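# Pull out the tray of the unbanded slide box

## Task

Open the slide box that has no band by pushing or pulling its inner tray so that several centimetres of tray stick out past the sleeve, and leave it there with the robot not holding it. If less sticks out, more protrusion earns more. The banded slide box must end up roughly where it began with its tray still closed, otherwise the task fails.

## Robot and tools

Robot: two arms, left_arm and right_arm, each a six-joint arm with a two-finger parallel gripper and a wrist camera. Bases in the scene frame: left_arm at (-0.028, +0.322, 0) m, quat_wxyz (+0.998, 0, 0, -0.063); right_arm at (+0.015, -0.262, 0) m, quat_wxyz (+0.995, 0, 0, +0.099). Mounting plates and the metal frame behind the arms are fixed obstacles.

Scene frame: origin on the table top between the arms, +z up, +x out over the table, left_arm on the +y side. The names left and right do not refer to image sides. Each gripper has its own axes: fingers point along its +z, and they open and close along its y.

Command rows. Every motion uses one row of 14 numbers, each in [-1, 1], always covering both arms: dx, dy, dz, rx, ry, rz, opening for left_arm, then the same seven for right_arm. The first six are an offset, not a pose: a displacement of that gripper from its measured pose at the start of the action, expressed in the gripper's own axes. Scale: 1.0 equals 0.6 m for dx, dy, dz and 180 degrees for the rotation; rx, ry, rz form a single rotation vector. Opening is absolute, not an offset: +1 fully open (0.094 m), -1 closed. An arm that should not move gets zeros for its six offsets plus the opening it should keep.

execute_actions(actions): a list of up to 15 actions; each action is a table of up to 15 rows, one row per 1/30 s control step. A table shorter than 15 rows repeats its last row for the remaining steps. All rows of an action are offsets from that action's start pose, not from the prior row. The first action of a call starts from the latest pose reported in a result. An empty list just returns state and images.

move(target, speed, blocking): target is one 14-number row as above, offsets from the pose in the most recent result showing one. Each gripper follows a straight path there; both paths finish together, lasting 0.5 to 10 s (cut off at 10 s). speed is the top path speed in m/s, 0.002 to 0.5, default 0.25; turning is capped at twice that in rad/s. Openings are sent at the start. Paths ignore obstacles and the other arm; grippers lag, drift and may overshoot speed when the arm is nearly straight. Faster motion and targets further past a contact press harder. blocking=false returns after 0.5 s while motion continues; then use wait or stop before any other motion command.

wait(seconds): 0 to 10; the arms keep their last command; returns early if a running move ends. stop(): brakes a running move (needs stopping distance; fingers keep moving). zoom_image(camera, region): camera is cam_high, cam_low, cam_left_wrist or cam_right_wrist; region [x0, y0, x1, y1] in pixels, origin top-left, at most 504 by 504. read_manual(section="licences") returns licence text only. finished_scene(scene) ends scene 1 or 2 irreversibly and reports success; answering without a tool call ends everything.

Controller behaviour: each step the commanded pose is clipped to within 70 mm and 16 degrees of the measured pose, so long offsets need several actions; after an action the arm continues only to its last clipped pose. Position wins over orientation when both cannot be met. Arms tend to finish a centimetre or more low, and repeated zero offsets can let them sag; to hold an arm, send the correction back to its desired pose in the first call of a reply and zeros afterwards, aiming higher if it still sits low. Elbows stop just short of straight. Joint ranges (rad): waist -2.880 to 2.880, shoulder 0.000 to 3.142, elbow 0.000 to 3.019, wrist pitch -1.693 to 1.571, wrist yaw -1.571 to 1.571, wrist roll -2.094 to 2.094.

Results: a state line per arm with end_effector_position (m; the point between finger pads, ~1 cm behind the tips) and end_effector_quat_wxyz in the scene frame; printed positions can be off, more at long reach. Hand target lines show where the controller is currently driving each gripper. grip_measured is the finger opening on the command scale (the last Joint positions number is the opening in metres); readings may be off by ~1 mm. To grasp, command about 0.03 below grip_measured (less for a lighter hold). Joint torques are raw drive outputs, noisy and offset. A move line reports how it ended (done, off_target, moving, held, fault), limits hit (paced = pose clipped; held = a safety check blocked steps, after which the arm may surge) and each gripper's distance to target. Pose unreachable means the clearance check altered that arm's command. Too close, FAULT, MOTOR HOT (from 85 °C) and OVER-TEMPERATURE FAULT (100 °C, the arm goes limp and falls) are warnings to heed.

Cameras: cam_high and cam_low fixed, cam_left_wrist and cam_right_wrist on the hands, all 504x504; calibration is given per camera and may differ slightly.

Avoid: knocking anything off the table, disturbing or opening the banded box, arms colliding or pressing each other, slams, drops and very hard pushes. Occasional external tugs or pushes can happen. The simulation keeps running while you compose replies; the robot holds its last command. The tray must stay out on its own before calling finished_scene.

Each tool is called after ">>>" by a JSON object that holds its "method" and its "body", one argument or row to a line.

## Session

>>> {"method": "execute_actions", "body": {
  "actions": []
}}

Scene clock: 0.00 s.
left_arm: end_effector_position=(+0.9268, +0.4781, +0.1218) grip_measured=+1.000 end_effector_quat_wxyz=(+0.694, -0.583, +0.284, -0.314) | right_arm: end_effector_position=(+0.4552, -0.6873, +0.3040) grip_measured=+1.000 end_effector_quat_wxyz=(+0.664, +0.241, +0.679, +0.200)
Joint positions: left_arm=[ 0.185  2.735  2.366  0.566 -0.625 -1.426  0.094] | right_arm=[-1.196  1.577  1.047  0.464 -0.948  0.58   0.094]
Joint velocities: left_arm=[-0.005 -0.005 -0.007 -0.002 -0.022 -0.007  0.   ] | right_arm=[-0.015 -0.015  0.002 -0.027 -0.022  0.037  0.   ]
Joint torques (N m, as the arm reports them, + toward a larger angle): no reading
Motor temperatures (°C, as the motors report them): left_arm=[23 25 24 21 24 23] | right_arm=[24 24 22 20 20 24]
Hand target (left_arm): +0.929, +0.478, +0.120; +0.695, -0.582, +0.281, -0.316
Hand target (right_arm): +0.458, -0.691, +0.315; +0.671, +0.233, +0.677, +0.194
camera_calibration (this result's frames):
cam_left_wrist: T_world_to_cam=[[-0.0949496, -0.11277, 0.989074, 0.0227884], [0.0635298, -0.992224, -0.10703, 0.43027], [0.993453, 0.0526732, 0.101376, -0.832141], [0, 0, 0, 1]] pos_world=[0.801521, 0.473326, 0.107871]
cam_right_wrist: T_world_to_cam=[[-0.0601195, -0.797365, -0.600495, -0.333327], [-0.579588, 0.517671, -0.629361, 0.812529], [0.812689, 0.310203, -0.493265, 0.114907], [0, 0, 0, 1]] pos_world=[0.357509, -0.72205, 0.367892]

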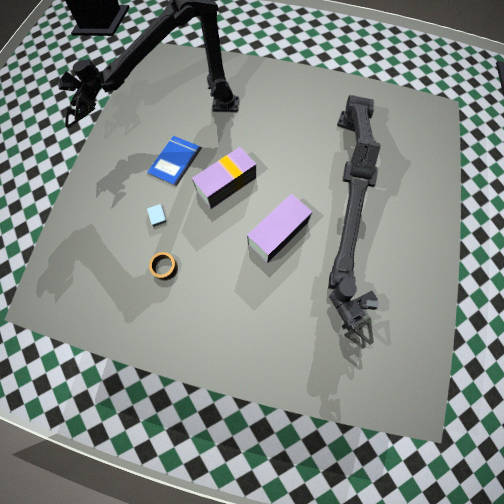

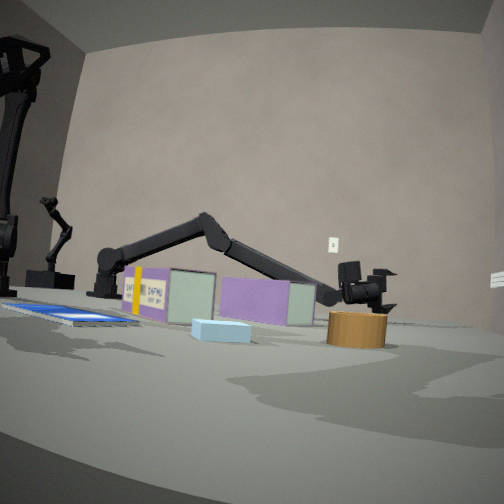

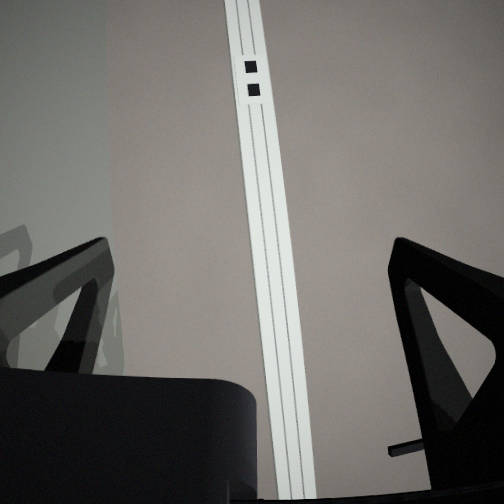

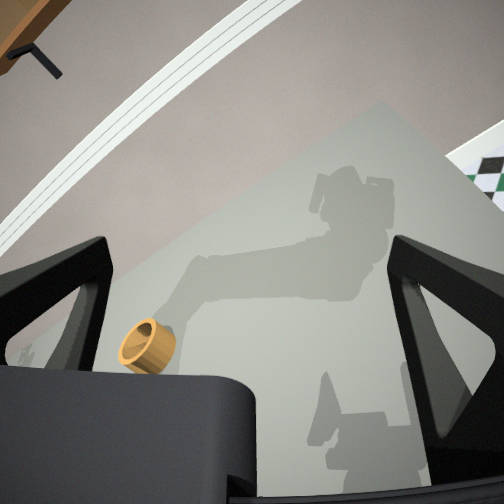

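>>> {"method": "zoom_image", "body": {
  "camera": "cam_high",
  "region": [180, 130, 330, 280]
}}

>>> {"method": "zoom_image", "body": {
  "camera": "cam_low",
  "region": [100, 240, 340, 350]
}}

Region (180, 130, 330, 280) of cam_high's 504x504 image, scaled by 3.360, with more detail than that image has.

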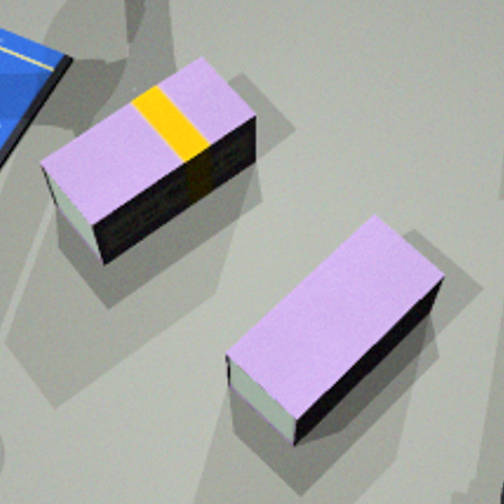

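Region (100, 240, 340, 350) of cam_low's 504x504 image, scaled by 2.100, with more detail than that image has; it fills the top 231 rows of this view, and the rest is white.

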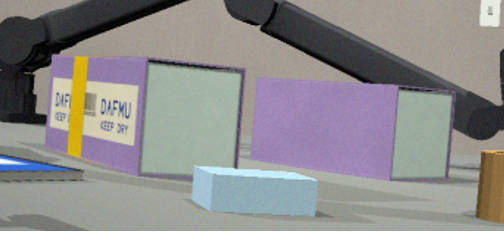

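>>> {"method": "move", "body": {
  "target": [-0.3275,-0.1437,-0.9477,0.234,0.3837,0.4252,-1,0.949,0.897,0.172,0.1576,0.5171,-0.1649,-1],
  "speed": 0.3
}}

Scene clock: 4.73 s.
left_arm: end_effector_position=(+0.3631, +0.2621, +0.1269) grip_measured=-0.989 end_effector_quat_wxyz=(+0.619, +0.208, +0.738, -0.171) | right_arm: end_effector_position=(+0.5703, +0.0729, +0.1439) grip_measured=-0.985 end_effector_quat_wxyz=(-0.072, -0.018, +0.997, -0.018)
Joint positions: left_arm=[0.241 1.348 0.242 0.885 0.647 0.14  0.001] | right_arm=[ 0.335  2.208  2.189 -1.696 -0.039  0.494  0.001]
Joint velocities: left_arm=[-0.005 -0.015  0.002 -0.007 -0.022 -0.022  0.002] | right_arm=[-0.005 -0.005 -0.007 -0.002 -0.022  0.051 -0.   ]
Joint torques (N m, as the arm reports them, + toward a larger angle): left_arm=[-0.37 -5.41  6.11  1.18 -0.17  0.23] | right_arm=[ -0.61 -22.88  12.07  -0.66  -0.08   0.07]
Motor temperatures (°C, as the motors report them): left_arm=[23 26 25 21 24 23] | right_arm=[24 24 24 20 20 24]
Hand target (left_arm): +0.361, +0.259, +0.122; +0.612, +0.213, +0.742, -0.170
Hand target (right_arm): +0.579, +0.075, +0.157; -0.061, -0.008, +0.998, -0.011
Off the commanded pose (left_arm): 0.006 m, 2 deg.
Off the commanded pose (right_arm): 0.026 m, 3 deg.
joint sent to its limit (right arm) — the command would take joint 4 (wrist pitch) past its lower limit, so that joint was sent only as far as its limit.
move: off_target (right_arm)
camera_calibration (this result's frames):
cam_left_wrist: T_world_to_cam=[[-0.506062, -0.862481, -0.00521729, 0.411885], [-0.624375, 0.370513, -0.687659, 0.218589], [0.595026, -0.344741, -0.726015, 0.0924994], [0, 0, 0, 1]] pos_world=[0.289882, 0.306141, 0.21962]
cam_right_wrist: T_world_to_cam=[[0.027088, -0.999066, 0.0336749, 0.0573924], [-0.722777, 0.0036966, 0.691071, 0.314106], [-0.69055, -0.0430592, -0.722002, 0.622557], [0, 0, 0, 1]] pos_world=[0.65538, 0.0829844, 0.230485]

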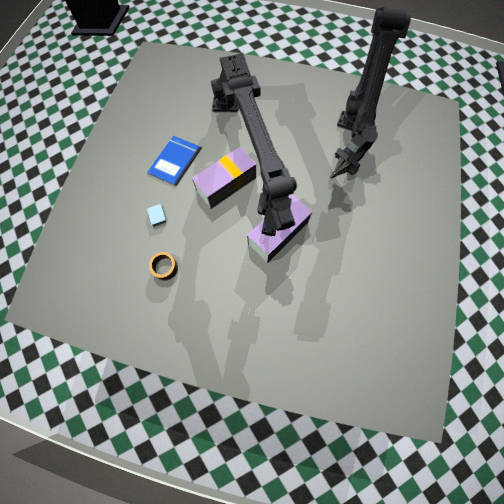

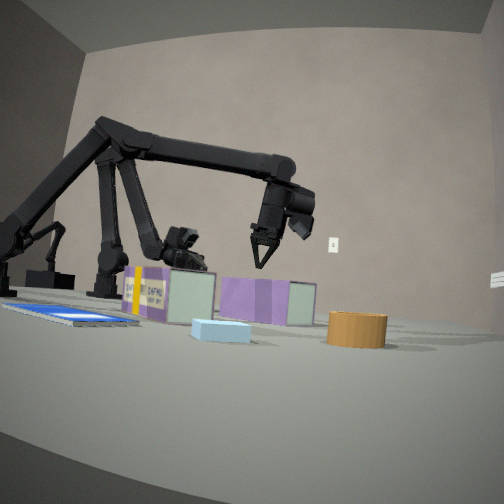

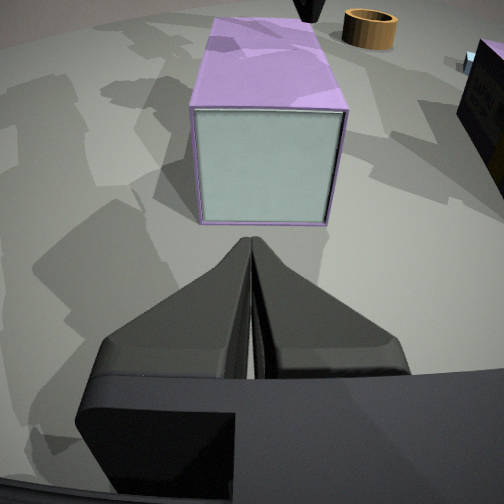

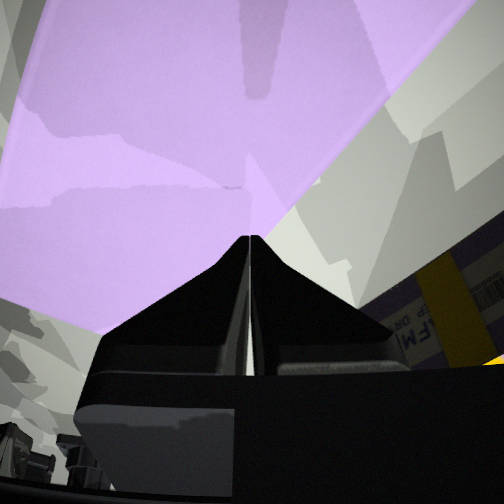

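>>> {"method": "move", "body": {
  "target": [0.081,-0.017,0.212,0,0,0,-1,-0.07,0.035,0.014,0,-0.01,0,-1],
  "speed": 0.15
}}

Scene clock: 6.33 s.
left_arm: end_effector_position=(+0.4493, +0.1979, +0.0489) grip_measured=-0.989 end_effector_quat_wxyz=(+0.607, +0.208, +0.748, -0.167) | right_arm: end_effector_position=(+0.6024, +0.0897, +0.1282) grip_measured=-0.985 end_effector_quat_wxyz=(-0.051, -0.019, +0.998, -0.013)
Joint positions: left_arm=[0.016 1.846 0.467 1.15  0.42  0.098 0.001] | right_arm=[ 0.335  2.312  2.335 -1.696 -0.028  0.494  0.001]
Joint velocities: left_arm=[-0.005 -0.024  0.002 -0.022  0.007 -0.066 -0.   ] | right_arm=[-0.005 -0.005  0.007 -0.017  0.037  0.022 -0.   ]
Joint torques (N m, as the arm reports them, + toward a larger angle): left_arm=[-0.64 -9.56  5.5   3.25 -0.21 -0.03] | right_arm=[  0.06 -22.1   12.3   -0.59   0.14  -0.02]
Motor temperatures (°C, as the motors report them): left_arm=[23 26 25 21 24 23] | right_arm=[24 24 24 20 20 24]
Hand target (left_arm): +0.457, +0.192, +0.056; +0.619, +0.208, +0.738, -0.171
Hand target (right_arm): +0.610, +0.095, +0.129; -0.045, -0.018, +0.999, -0.012
Off the commanded pose (left_arm): 0.012 m, 2 deg.
Off the commanded pose (right_arm): 0.009 m, 1 deg.
joint sent to its limit (right arm) — the command would take joint 4 (wrist pitch) past its lower limit, so that joint was sent only as far as its limit.
move: off_target (left_arm)
camera_calibration (this result's frames):
cam_left_wrist: T_world_to_cam=[[-0.502593, -0.864514, -0.00404075, 0.398495], [-0.64562, 0.378438, -0.663294, 0.249403], [0.574956, -0.330758, -0.748348, -0.0302169], [0, 0, 0, 1]] pos_world=[0.378674, 0.240126, 0.144425]
cam_right_wrist: T_world_to_cam=[[0.0272624, -0.999369, 0.022752, 0.0751258], [-0.751185, -0.00546463, 0.660069, 0.370045], [-0.659529, -0.0350861, -0.75086, 0.618419], [0, 0, 0, 1]] pos_world=[0.683789, 0.0987985, 0.218381]

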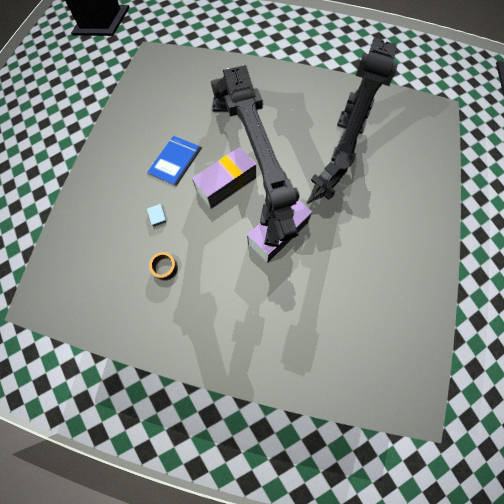

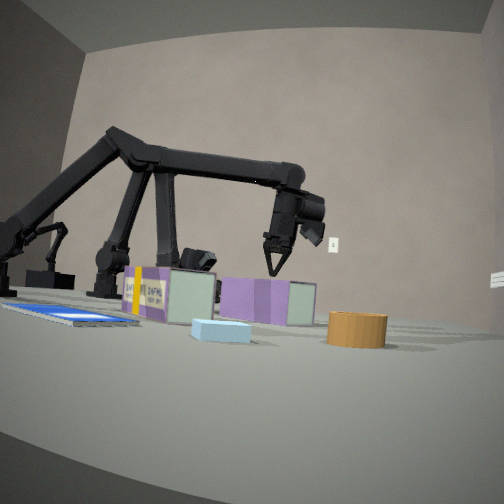

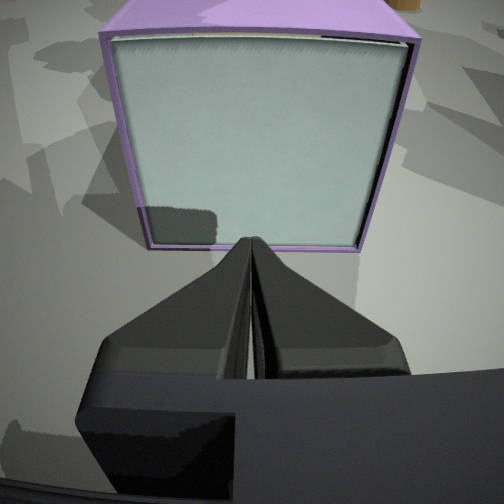

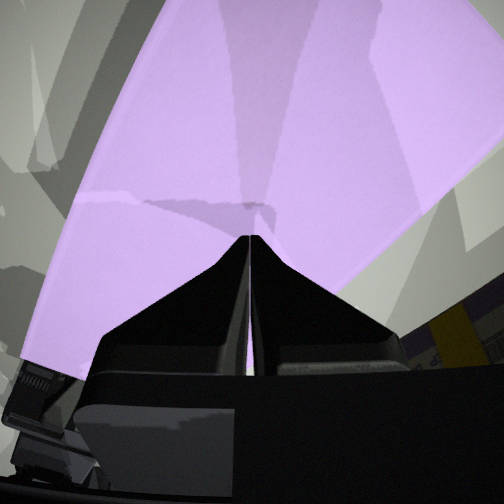

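>>> {"method": "move", "body": {
  "target": [-0.018,-0.006,0.06,0,-0.006,0,-1,0,0.02,0.125,0,0.03,0,-1],
  "speed": 0.06
}}

Scene clock: 8.00 s.
left_arm: end_effector_position=(+0.4728, +0.1836, +0.0589) grip_measured=-0.989 end_effector_quat_wxyz=(+0.622, +0.208, +0.737, -0.160) | right_arm: end_effector_position=(+0.5988, +0.0925, +0.1173) grip_measured=-0.985 end_effector_quat_wxyz=(-0.064, -0.017, +0.998, -0.001)
Joint positions: left_arm=[-0.021  1.861  0.529  1.144  0.374  0.093  0.001] | right_arm=[ 0.333  2.316  2.312 -1.68  -0.062  0.494  0.001]
Joint velocities: left_arm=[-0.005 -0.005  0.002 -0.012 -0.022  0.051 -0.   ] | right_arm=[-0.005  0.005 -0.012  0.002 -0.095  0.051 -0.001]
Joint torques (N m, as the arm reports them, + toward a larger angle): left_arm=[-0.96 -9.41  6.35  1.29 -0.22 -0.03] | right_arm=[  0.74 -17.76   5.87   1.26  -0.43  -0.03]
Motor temperatures (°C, as the motors report them): left_arm=[23 26 25 21 24 23] | right_arm=[24 25 24 20 20 24]
Hand target (left_arm): +0.479, +0.176, +0.052; +0.614, +0.207, +0.743, -0.169
Hand target (right_arm): +0.591, +0.098, +0.056; -0.099, -0.018, +0.995, -0.014
Off the commanded pose (left_arm): 0.013 m, 2 deg.
Off the commanded pose (right_arm): 0.065 m, 4 deg.
move: off_target (left_arm, right_arm)
camera_calibration (this result's frames):
cam_left_wrist: T_world_to_cam=[[-0.494412, -0.868916, -0.0232653, 0.39604], [-0.622307, 0.372525, -0.688447, 0.268177], [0.60687, -0.325898, -0.724913, -0.0583069], [0, 0, 0, 1]] pos_world=[0.39808, 0.225221, 0.151572]
cam_right_wrist: T_world_to_cam=[[0.0216102, -0.999765, -0.0015512, 0.084572], [-0.733615, -0.0169114, 0.679355, 0.362794], [-0.679222, -0.013543, -0.733808, 0.615795], [0, 0, 0, 1]] pos_world=[0.682585, 0.0990272, 0.20554]

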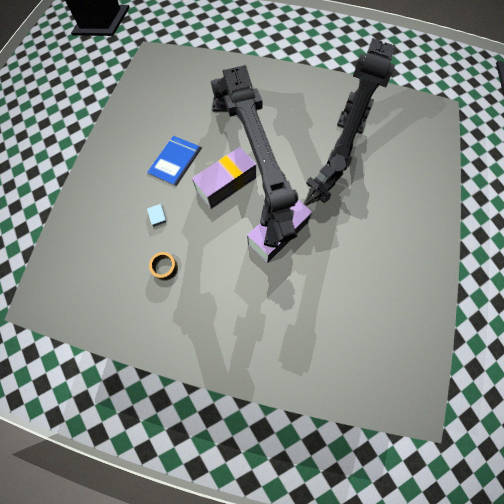

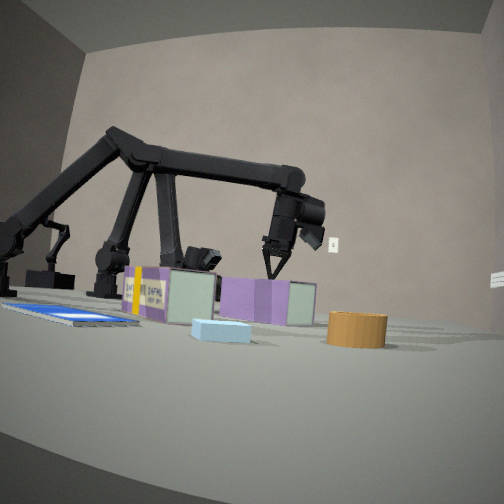

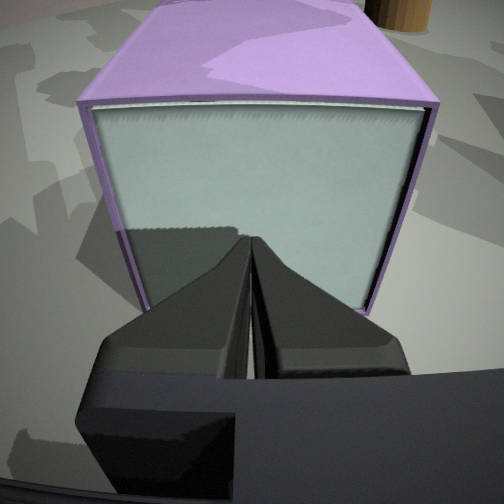

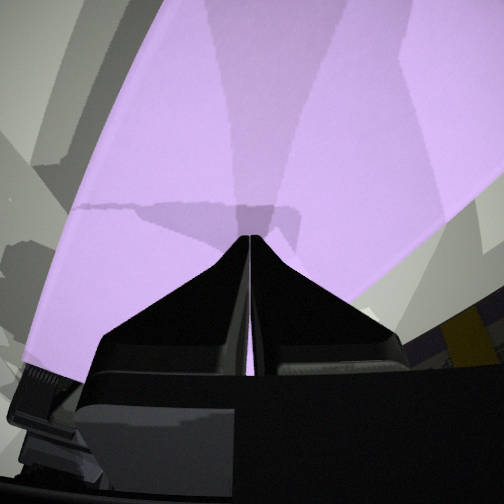

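>>> {"method": "execute_actions", "body": {
  "actions": [
    [[0.002,-0.003,0.007,0,0,0,-1,0,0.02,0.105,0,0.045,0,-1],[0.004,-0.005,0.014,0,0,0,-1,0,0.02,0.105,0,0.045,0,-1],[0.006,-0.007,0.021,0,0,0,-1,0,0.02,0.105,0,0.045,0,-1],[0.006,-0.009,0.028,0,0,0,-1,0,0.02,0.105,0,0.045,0,-1],[0.006,-0.011,0.035,0,0,0,-1,0,0.02,0.105,0,0.045,0,-1],[0.006,-0.012,0.042,0,0,0,-1,0,0.02,0.105,0,0.045,0,-1],[0.006,-0.013,0.049,0,0,0,-1,0,0.02,0.105,0,0.045,0,-1],[0.006,-0.014,0.056,0,0,0,-1,0,0.02,0.105,0,0.045,0,-1],[0.005,-0.015,0.063,0,0,0,-1,0,0.02,0.105,0,0.045,0,-1],[0.005,-0.015,0.07,0,0,0,-1,0,0.02,0.105,0,0.045,0,-1],[0.004,-0.015,0.077,0,0,0,-1,0,0.02,0.105,0,0.045,0,-1],[0.003,-0.015,0.084,0,0,0,-1,0,0.02,0.105,0,0.045,0,-1],[0.002,-0.015,0.091,0,0,0,-1,0,0.02,0.105,0,0.045,0,-1],[0.002,-0.015,0.098,0,0,0,-1,0,0.02,0.105,0,0.045,0,-1]]
  ]
}}

>>> {"method": "wait", "body": {
  "seconds": 0.5
}}

Scene clock: 8.73 s.
left_arm: end_effector_position=(+0.4985, +0.1653, +0.0524) grip_measured=-0.989 end_effector_quat_wxyz=(+0.626, +0.205, +0.737, -0.149) | right_arm: end_effector_position=(+0.5965, +0.0972, +0.1174) grip_measured=-0.985 end_effector_quat_wxyz=(-0.085, -0.011, +0.996, +0.023)
Joint positions: left_arm=[-0.068  1.915  0.606  1.128  0.306  0.092  0.001] | right_arm=[ 0.325  2.331  2.337 -1.703 -0.123  0.494  0.001]
Joint velocities: left_arm=[-0.073  0.122  0.227 -0.115 -0.051  0.007 -0.   ] | right_arm=[-0.015 -0.005  0.012  0.012 -0.007  0.022 -0.   ]
Joint torques (N m, as the arm reports them, + toward a larger angle): left_arm=[-1.75 -9.78  8.52  1.19 -0.21 -0.01] | right_arm=[  0.9  -16.11   8.67  -0.36  -0.3   -0.12]
Motor temperatures (°C, as the motors report them): left_arm=[23 26 25 21 24 23] | right_arm=[24 25 24 20 20 24]
Hand target (left_arm): +0.516, +0.147, +0.048; +0.623, +0.208, +0.737, -0.160
Hand target (right_arm): +0.588, +0.103, +0.057; -0.129, -0.016, +0.992, +0.002
Off the commanded pose (left_arm): 0.027 m, 1 deg.
Off the commanded pose (right_arm): 0.063 m, 6 deg.
joint sent to its limit (right arm) — the command would take joint 4 (wrist pitch) past its lower limit, so that joint was sent only as far as its limit.
camera_calibration (this result's frames):
cam_left_wrist: T_world_to_cam=[[-0.476076, -0.878617, -0.0371977, 0.385917], [-0.623433, 0.367033, -0.690375, 0.28807], [0.620228, -0.30548, -0.722495, -0.0947692], [0, 0, 0, 1]] pos_world=[0.422096, 0.204392, 0.144761]
cam_right_wrist: T_world_to_cam=[[0.00562388, -0.99887, -0.0471985, 0.104105], [-0.704151, -0.037469, 0.709061, 0.342026], [-0.710028, 0.0292472, -0.703566, 0.624956], [0, 0, 0, 1]] pos_world=[0.683988, 0.0985242, 0.202094]

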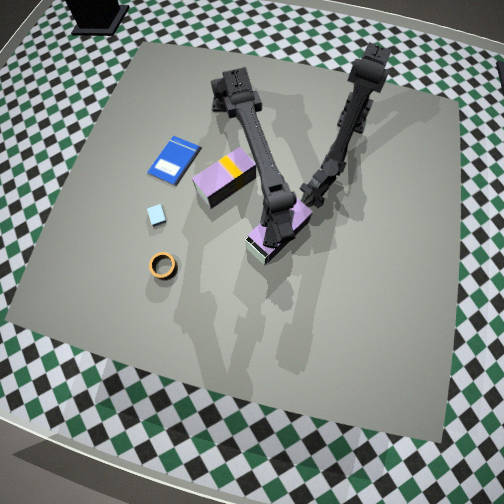

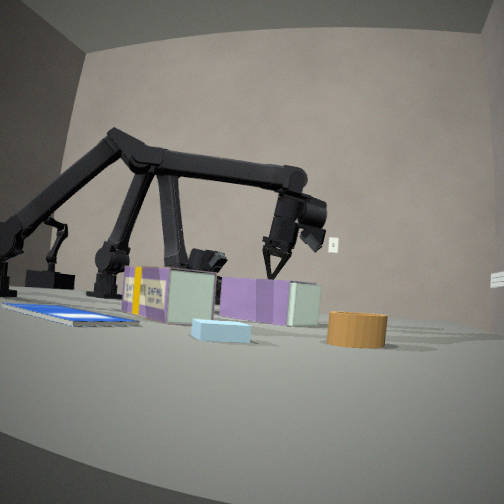

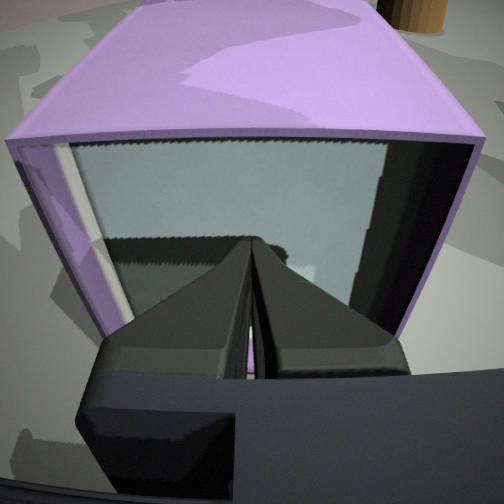

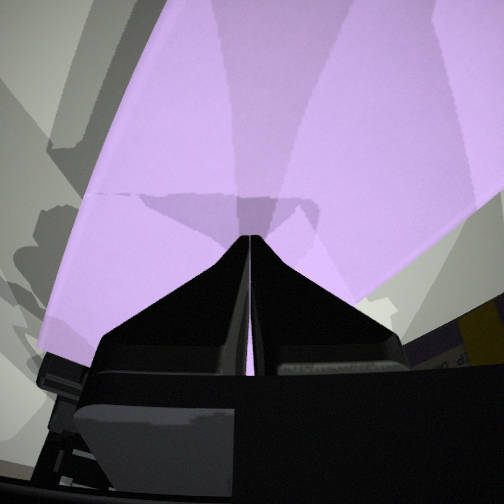

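Scene clock: 9.23 s.
left_arm: end_effector_position=(+0.5042, +0.1614, +0.0523) grip_measured=-0.989 end_effector_quat_wxyz=(+0.627, +0.206, +0.736, -0.150) | right_arm: end_effector_position=(+0.5965, +0.0972, +0.1174) grip_measured=-0.985 end_effector_quat_wxyz=(-0.085, -0.011, +0.996, +0.023)
Joint positions: left_arm=[-0.073  1.923  0.625  1.121  0.304  0.092  0.001] | right_arm=[ 0.325  2.331  2.337 -1.703 -0.123  0.494  0.001]
Joint velocities: left_arm=[-0.005 -0.024 -0.007  0.002 -0.022 -0.037 -0.   ] | right_arm=[-0.005 -0.005 -0.007 -0.002  0.007  0.022  0.   ]
Joint torques (N m, as the arm reports them, + toward a larger angle): left_arm=[ -1.61 -10.14   8.29   1.2   -0.22  -0.01] | right_arm=[  0.89 -16.23   8.67  -0.35  -0.3   -0.13]
Motor temperatures (°C, as the motors report them): left_arm=[23 26 25 21 24 23] | right_arm=[24 25 24 20 20 24]
Hand target (left_arm): +0.516, +0.147, +0.048; +0.623, +0.208, +0.737, -0.160
Hand target (right_arm): +0.588, +0.103, +0.057; -0.129, -0.016, +0.992, +0.002
Off the commanded pose (left_arm): 0.021 m, 1 deg.
Off the commanded pose (right_arm): 0.063 m, 6 deg.
wait: 0.50 s; at rest by 0.27 s
camera_calibration (this result's frames):
cam_left_wrist: T_world_to_cam=[[-0.479246, -0.876879, -0.0374999, 0.386558], [-0.620473, 0.36871, -0.692146, 0.29129], [0.620755, -0.30844, -0.720783, -0.099453], [0, 0, 0, 1]] pos_world=[0.42773, 0.200888, 0.144427]
cam_right_wrist: T_world_to_cam=[[0.00562388, -0.99887, -0.0471985, 0.104105], [-0.704151, -0.037469, 0.709061, 0.342026], [-0.710028, 0.0292472, -0.703566, 0.624956], [0, 0, 0, 1]] pos_world=[0.683988, 0.0985242, 0.202094]

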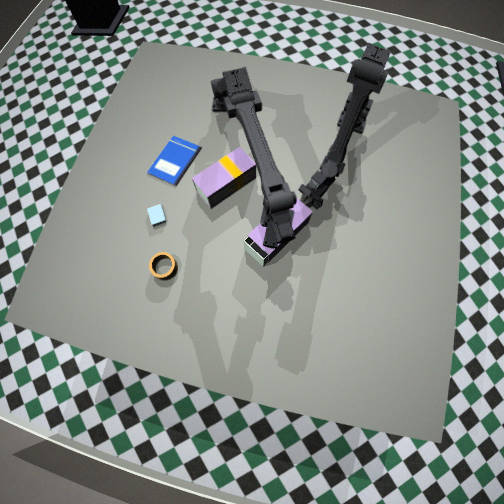

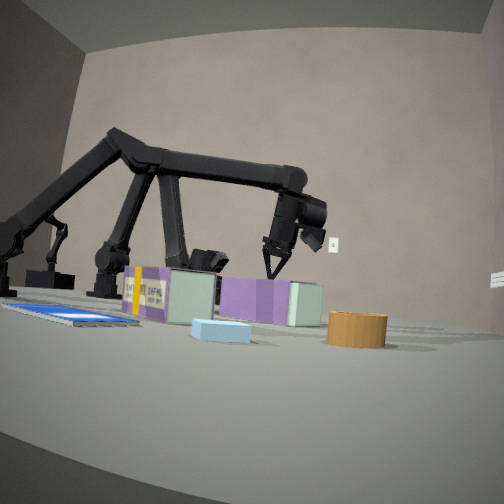

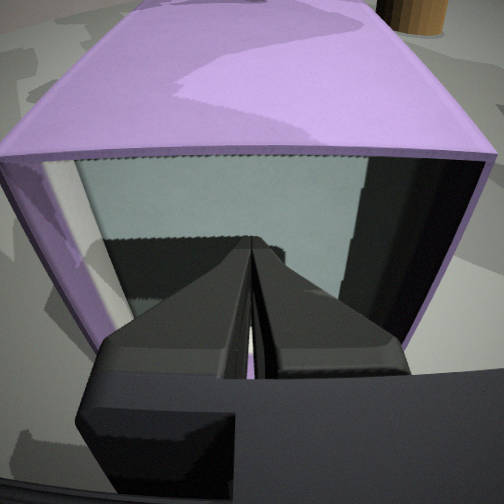

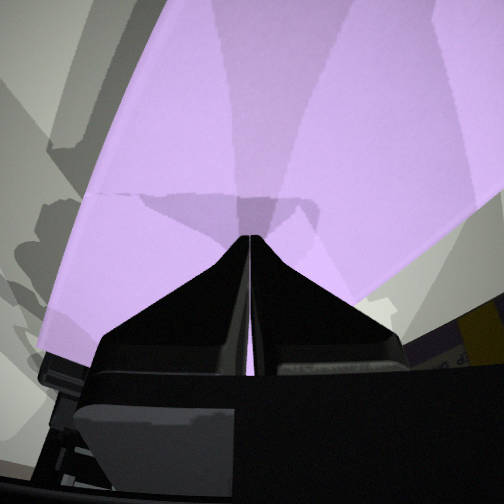

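>>> {"method": "execute_actions", "body": {
  "actions": [
    [[-0.002,-0.003,0.025,0,0,0,-1,0,0.008,0.105,0,0.03,0,-1],[-0.002,-0.003,0.032,0,0,0,-1,0,0.008,0.105,0,0.03,0,-1],[-0.003,-0.004,0.039,0,0,0,-1,0,0.008,0.105,0,0.03,0,-1],[-0.004,-0.004,0.046,0,0,0,-1,0,0.008,0.105,0,0.03,0,-1],[-0.005,-0.005,0.052,0,0,0,-1,0,0.008,0.105,0,0.03,0,-1],[-0.005,-0.005,0.058,0,0,0,-1,0,0.008,0.105,0,0.03,0,-1],[-0.006,-0.006,0.064,0,0,0,-1,0,0.008,0.105,0,0.03,0,-1],[-0.007,-0.006,0.07,0,0,0,-1,0,0.008,0.105,0,0.03,0,-1],[-0.008,-0.007,0.076,0,0,0,-1,0,0.008,0.105,0,0.03,0,-1],[-0.008,-0.007,0.082,0,0,0,-1,0,0.008,0.105,0,0.03,0,-1],[-0.009,-0.008,0.088,0,0,0,-1,0,0.008,0.105,0,0.03,0,-1],[-0.01,-0.008,0.094,0,0,0,-1,0,0.008,0.105,0,0.03,0,-1],[-0.011,-0.009,0.1,0,0,0,-1,0,0.008,0.105,0,0.03,0,-1],[-0.012,-0.009,0.106,0,0,0,-1,0,0.008,0.105,0,0.03,0,-1]]
  ]
}}

>>> {"method": "wait", "body": {
  "seconds": 0.5
}}

>>> {"method": "zoom_image", "body": {
  "camera": "cam_high",
  "region": [200, 160, 340, 300]
}}

Scene clock: 10.03 s.
left_arm: end_effector_position=(+0.5384, +0.1435, +0.0530) grip_measured=-0.989 end_effector_quat_wxyz=(+0.630, +0.202, +0.736, -0.141) | right_arm: end_effector_position=(+0.5964, +0.0980, +0.1170) grip_measured=-0.985 end_effector_quat_wxyz=(-0.095, -0.005, +0.995, +0.041)
Joint positions: left_arm=[-0.105  1.962  0.728  1.062  0.254  0.092  0.001] | right_arm=[ 0.316  2.33   2.331 -1.698 -0.164  0.494  0.001]
Joint velocities: left_arm=[-0.063  0.112  0.276 -0.149 -0.007  0.007  0.   ] | right_arm=[-0.005 -0.024 -0.017  0.007  0.051 -0.022 -0.   ]
Joint torques (N m, as the arm reports them, + toward a larger angle): left_arm=[ -1.15 -11.19   9.04   1.34  -0.21   0.02] | right_arm=[  1.26 -18.73   5.12   0.82  -0.25  -0.12]
Motor temperatures (°C, as the motors report them): left_arm=[23 26 25 21 24 23] | right_arm=[24 25 24 20 20 24]
Hand target (left_arm): +0.555, +0.126, +0.049; +0.627, +0.206, +0.736, -0.150
Hand target (right_arm): +0.583, +0.104, +0.058; -0.132, -0.012, +0.991, +0.022
Off the commanded pose (left_arm): 0.027 m, 1 deg.
Off the commanded pose (right_arm): 0.063 m, 5 deg.
camera_calibration (this result's frames):
cam_left_wrist: T_world_to_cam=[[-0.463812, -0.884661, -0.0474735, 0.380542], [-0.621586, 0.363133, -0.694093, 0.32107], [0.631276, -0.29242, -0.718318, -0.133772], [0, 0, 0, 1]] pos_world=[0.46052, 0.180942, 0.144827]
cam_right_wrist: T_world_to_cam=[[-0.00990288, -0.996516, -0.0828097, 0.118061], [-0.691153, -0.0530263, 0.72076, 0.334751], [-0.72264, 0.0643718, -0.68822, 0.626898], [0, 0, 0, 1]] pos_world=[0.685555, 0.0950463, 0.199945]

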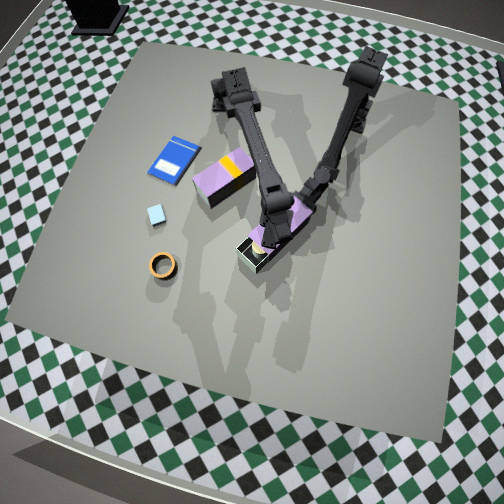

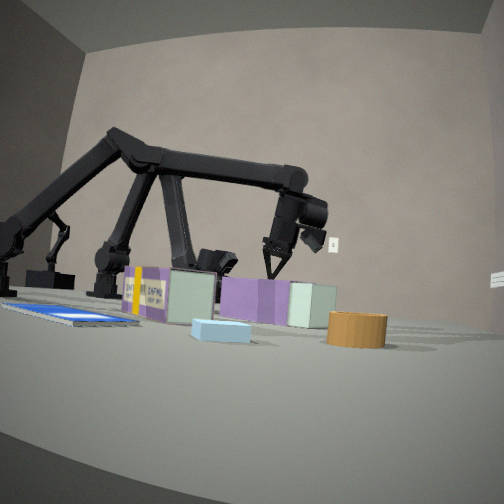

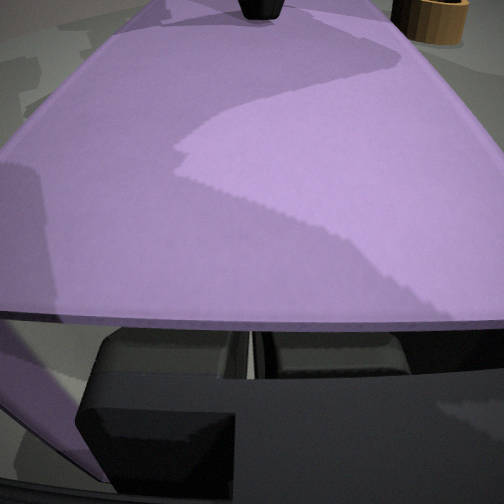

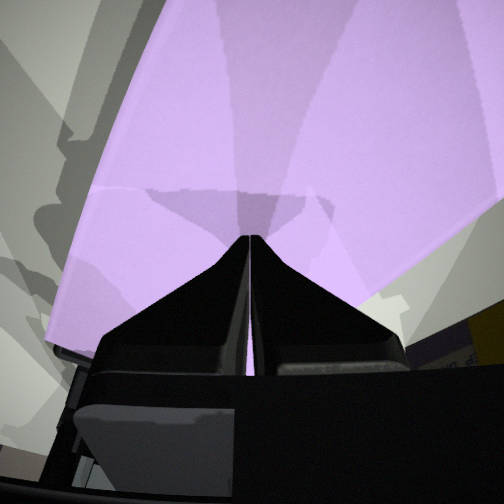

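Scene clock: 10.53 s.
left_arm: end_effector_position=(+0.5414, +0.1407, +0.0531) grip_measured=-0.989 end_effector_quat_wxyz=(+0.631, +0.204, +0.735, -0.142) | right_arm: end_effector_position=(+0.5982, +0.0977, +0.1170) grip_measured=-0.985 end_effector_quat_wxyz=(-0.091, -0.004, +0.995, +0.042)
Joint positions: left_arm=[-0.109  1.966  0.738  1.057  0.254  0.092  0.001] | right_arm=[ 0.315  2.33   2.331 -1.692 -0.162  0.494  0.001]
Joint velocities: left_arm=[ 0.005 -0.005 -0.007  0.022 -0.007 -0.051  0.   ] | right_arm=[-0.005 -0.015 -0.017  0.007 -0.007  0.037 -0.   ]
Joint torques (N m, as the arm reports them, + toward a larger angle): left_arm=[ -1.51 -11.15   9.63   1.07  -0.26   0.01] | right_arm=[  1.49 -18.59   5.1    0.62  -0.33  -0.13]
Motor temperatures (°C, as the motors report them): left_arm=[23 26 25 21 24 23] | right_arm=[24 25 24 20 20 24]
Hand target (left_arm): +0.555, +0.126, +0.049; +0.627, +0.206, +0.736, -0.150
Hand target (right_arm): +0.583, +0.104, +0.058; -0.132, -0.012, +0.991, +0.022
Off the commanded pose (left_arm): 0.023 m, 1 deg.
Off the commanded pose (right_arm): 0.063 m, 5 deg.
wait: 0.50 s; at rest by 0.20 s
camera_calibration (this result's frames):
cam_left_wrist: T_world_to_cam=[[-0.46646, -0.883248, -0.0478209, 0.380776], [-0.619689, 0.364891, -0.694867, 0.322792], [0.631189, -0.294494, -0.717547, -0.136131], [0, 0, 0, 1]] pos_world=[0.463572, 0.178447, 0.144826]
cam_right_wrist: T_world_to_cam=[[-0.0102269, -0.996422, -0.0838918, 0.118067], [-0.695821, -0.0531613, 0.716246, 0.339303], [-0.718143, 0.0656986, -0.692787, 0.625949], [0, 0, 0, 1]] pos_world=[0.686822, 0.0945587, 0.20053]

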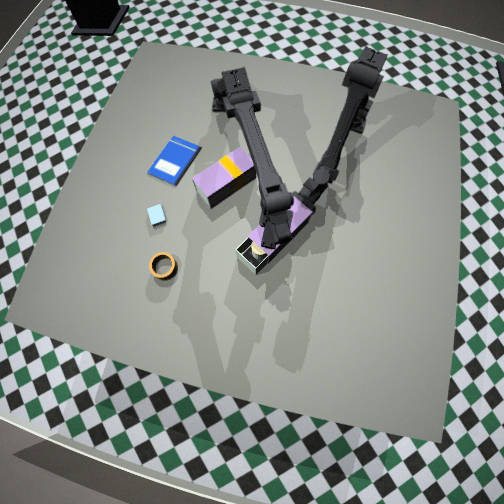

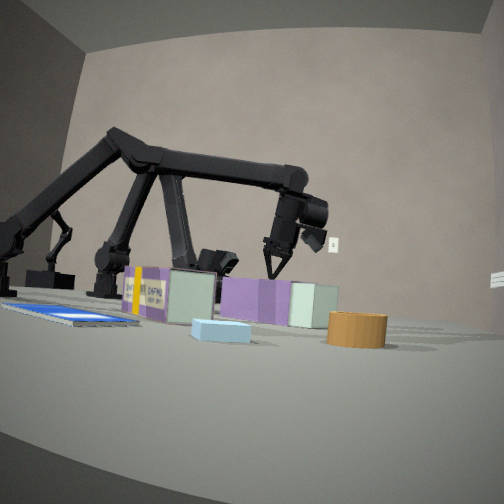

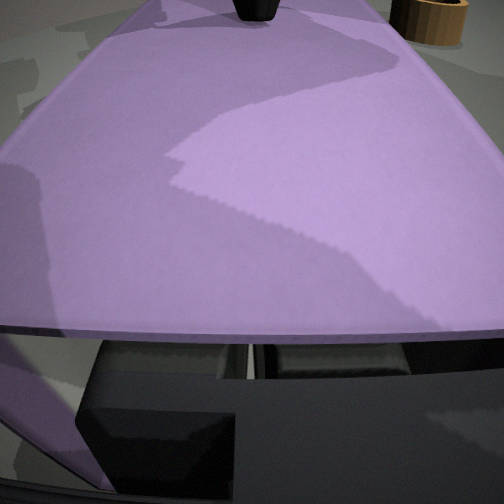

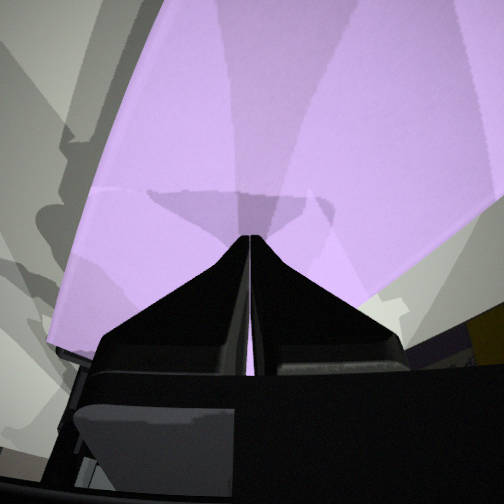

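Region (200, 160, 340, 300) of cam_high's 504x504 image, scaled by 3.600, with more detail than that image has.

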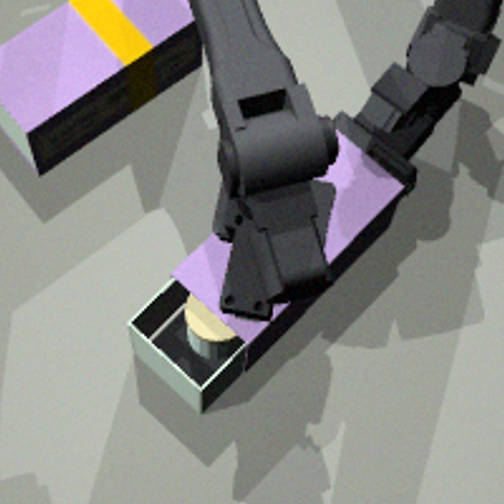

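>>> {"method": "move", "body": {
  "target": [0.02,0.008,-0.17,0,0,0,-1,0,0,-0.08,0,-0.03,0,-1],
  "speed": 0.15
}}

>>> {"method": "zoom_image", "body": {
  "camera": "cam_high",
  "region": [200, 160, 340, 300]
}}

Scene clock: 11.77 s.
left_arm: end_effector_position=(+0.4526, +0.1886, +0.0512) grip_measured=-0.989 end_effector_quat_wxyz=(+0.618, +0.201, +0.745, -0.150) | right_arm: end_effector_position=(+0.6020, +0.0907, +0.1500) grip_measured=-0.985 end_effector_quat_wxyz=(-0.059, -0.007, +0.998, +0.036)
Joint positions: left_arm=[-0.028  1.857  0.471  1.183  0.342  0.095  0.001] | right_arm=[ 0.314  2.279  2.331 -1.692 -0.12   0.494  0.001]
Joint velocities: left_arm=[-0.015 -0.015  0.002 -0.007  0.022  0.037 -0.001] | right_arm=[ 0.005 -0.015 -0.007  0.002 -0.022  0.051  0.   ]
Joint torques (N m, as the arm reports them, + toward a larger angle): left_arm=[  1.37 -10.61   3.37   3.18  -0.03   0.25] | right_arm=[ -0.01 -24.89  10.01   0.1    0.08   0.04]
Motor temperatures (°C, as the motors report them): left_arm=[23 26 25 21 24 23] | right_arm=[24 25 24 20 20 24]
Hand target (left_arm): +0.453, +0.194, +0.058; +0.630, +0.204, +0.736, -0.142
Hand target (right_arm): +0.606, +0.093, +0.164; -0.044, -0.002, +0.998, +0.042
Off the commanded pose (left_arm): 0.009 m, 2 deg.
Off the commanded pose (right_arm): 0.015 m, 2 deg.
move: off_target (right_arm)
camera_calibration (this result's frames):
cam_left_wrist: T_world_to_cam=[[-0.473223, -0.880572, -0.0255456, 0.382886], [-0.640651, 0.363903, -0.676122, 0.257678], [0.60467, -0.303591, -0.736346, -0.0526493], [0, 0, 0, 1]] pos_world=[0.378107, 0.227405, 0.145234]
cam_right_wrist: T_world_to_cam=[[-0.00228804, -0.997317, -0.0731719, 0.107624], [-0.740995, -0.0474448, 0.669832, 0.35156], [-0.671506, 0.0557527, -0.738898, 0.631722], [0, 0, 0, 1]] pos_world=[0.684955, 0.0887946, 0.239167]

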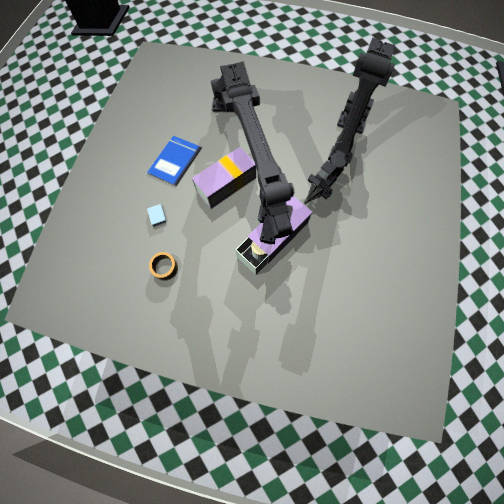

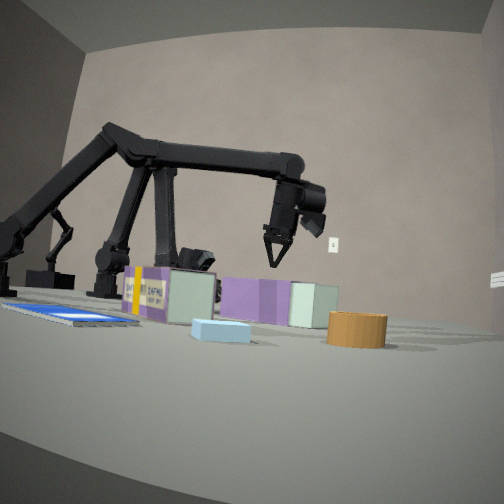

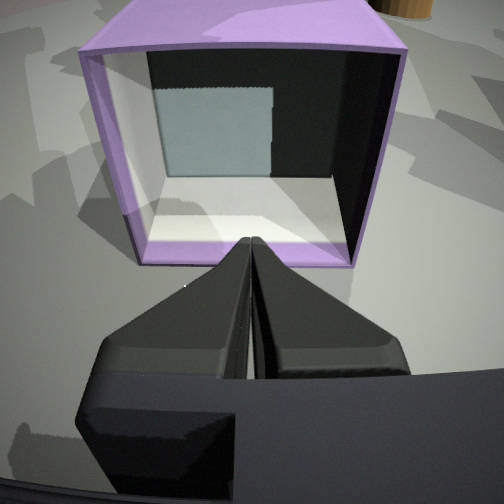

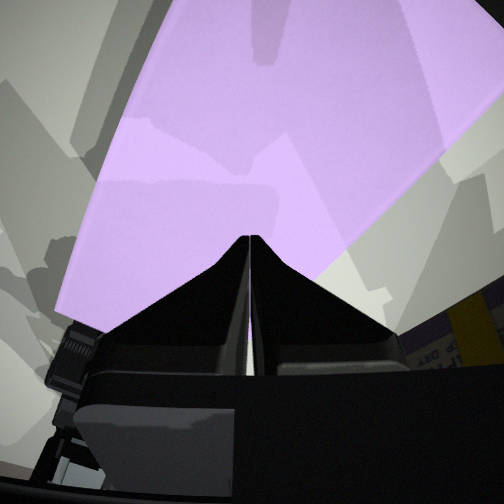

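Region (200, 160, 340, 300) of cam_high's 504x504 image, scaled by 3.600, with more detail than that image has.

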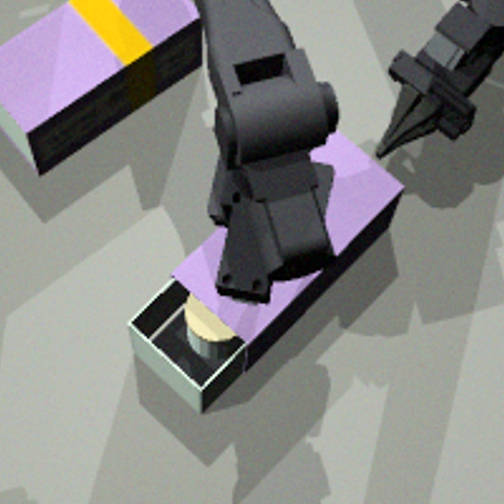

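>>> {"method": "finished_scene", "body": {
  "scene": 2
}}

The scene is finished: the task was done.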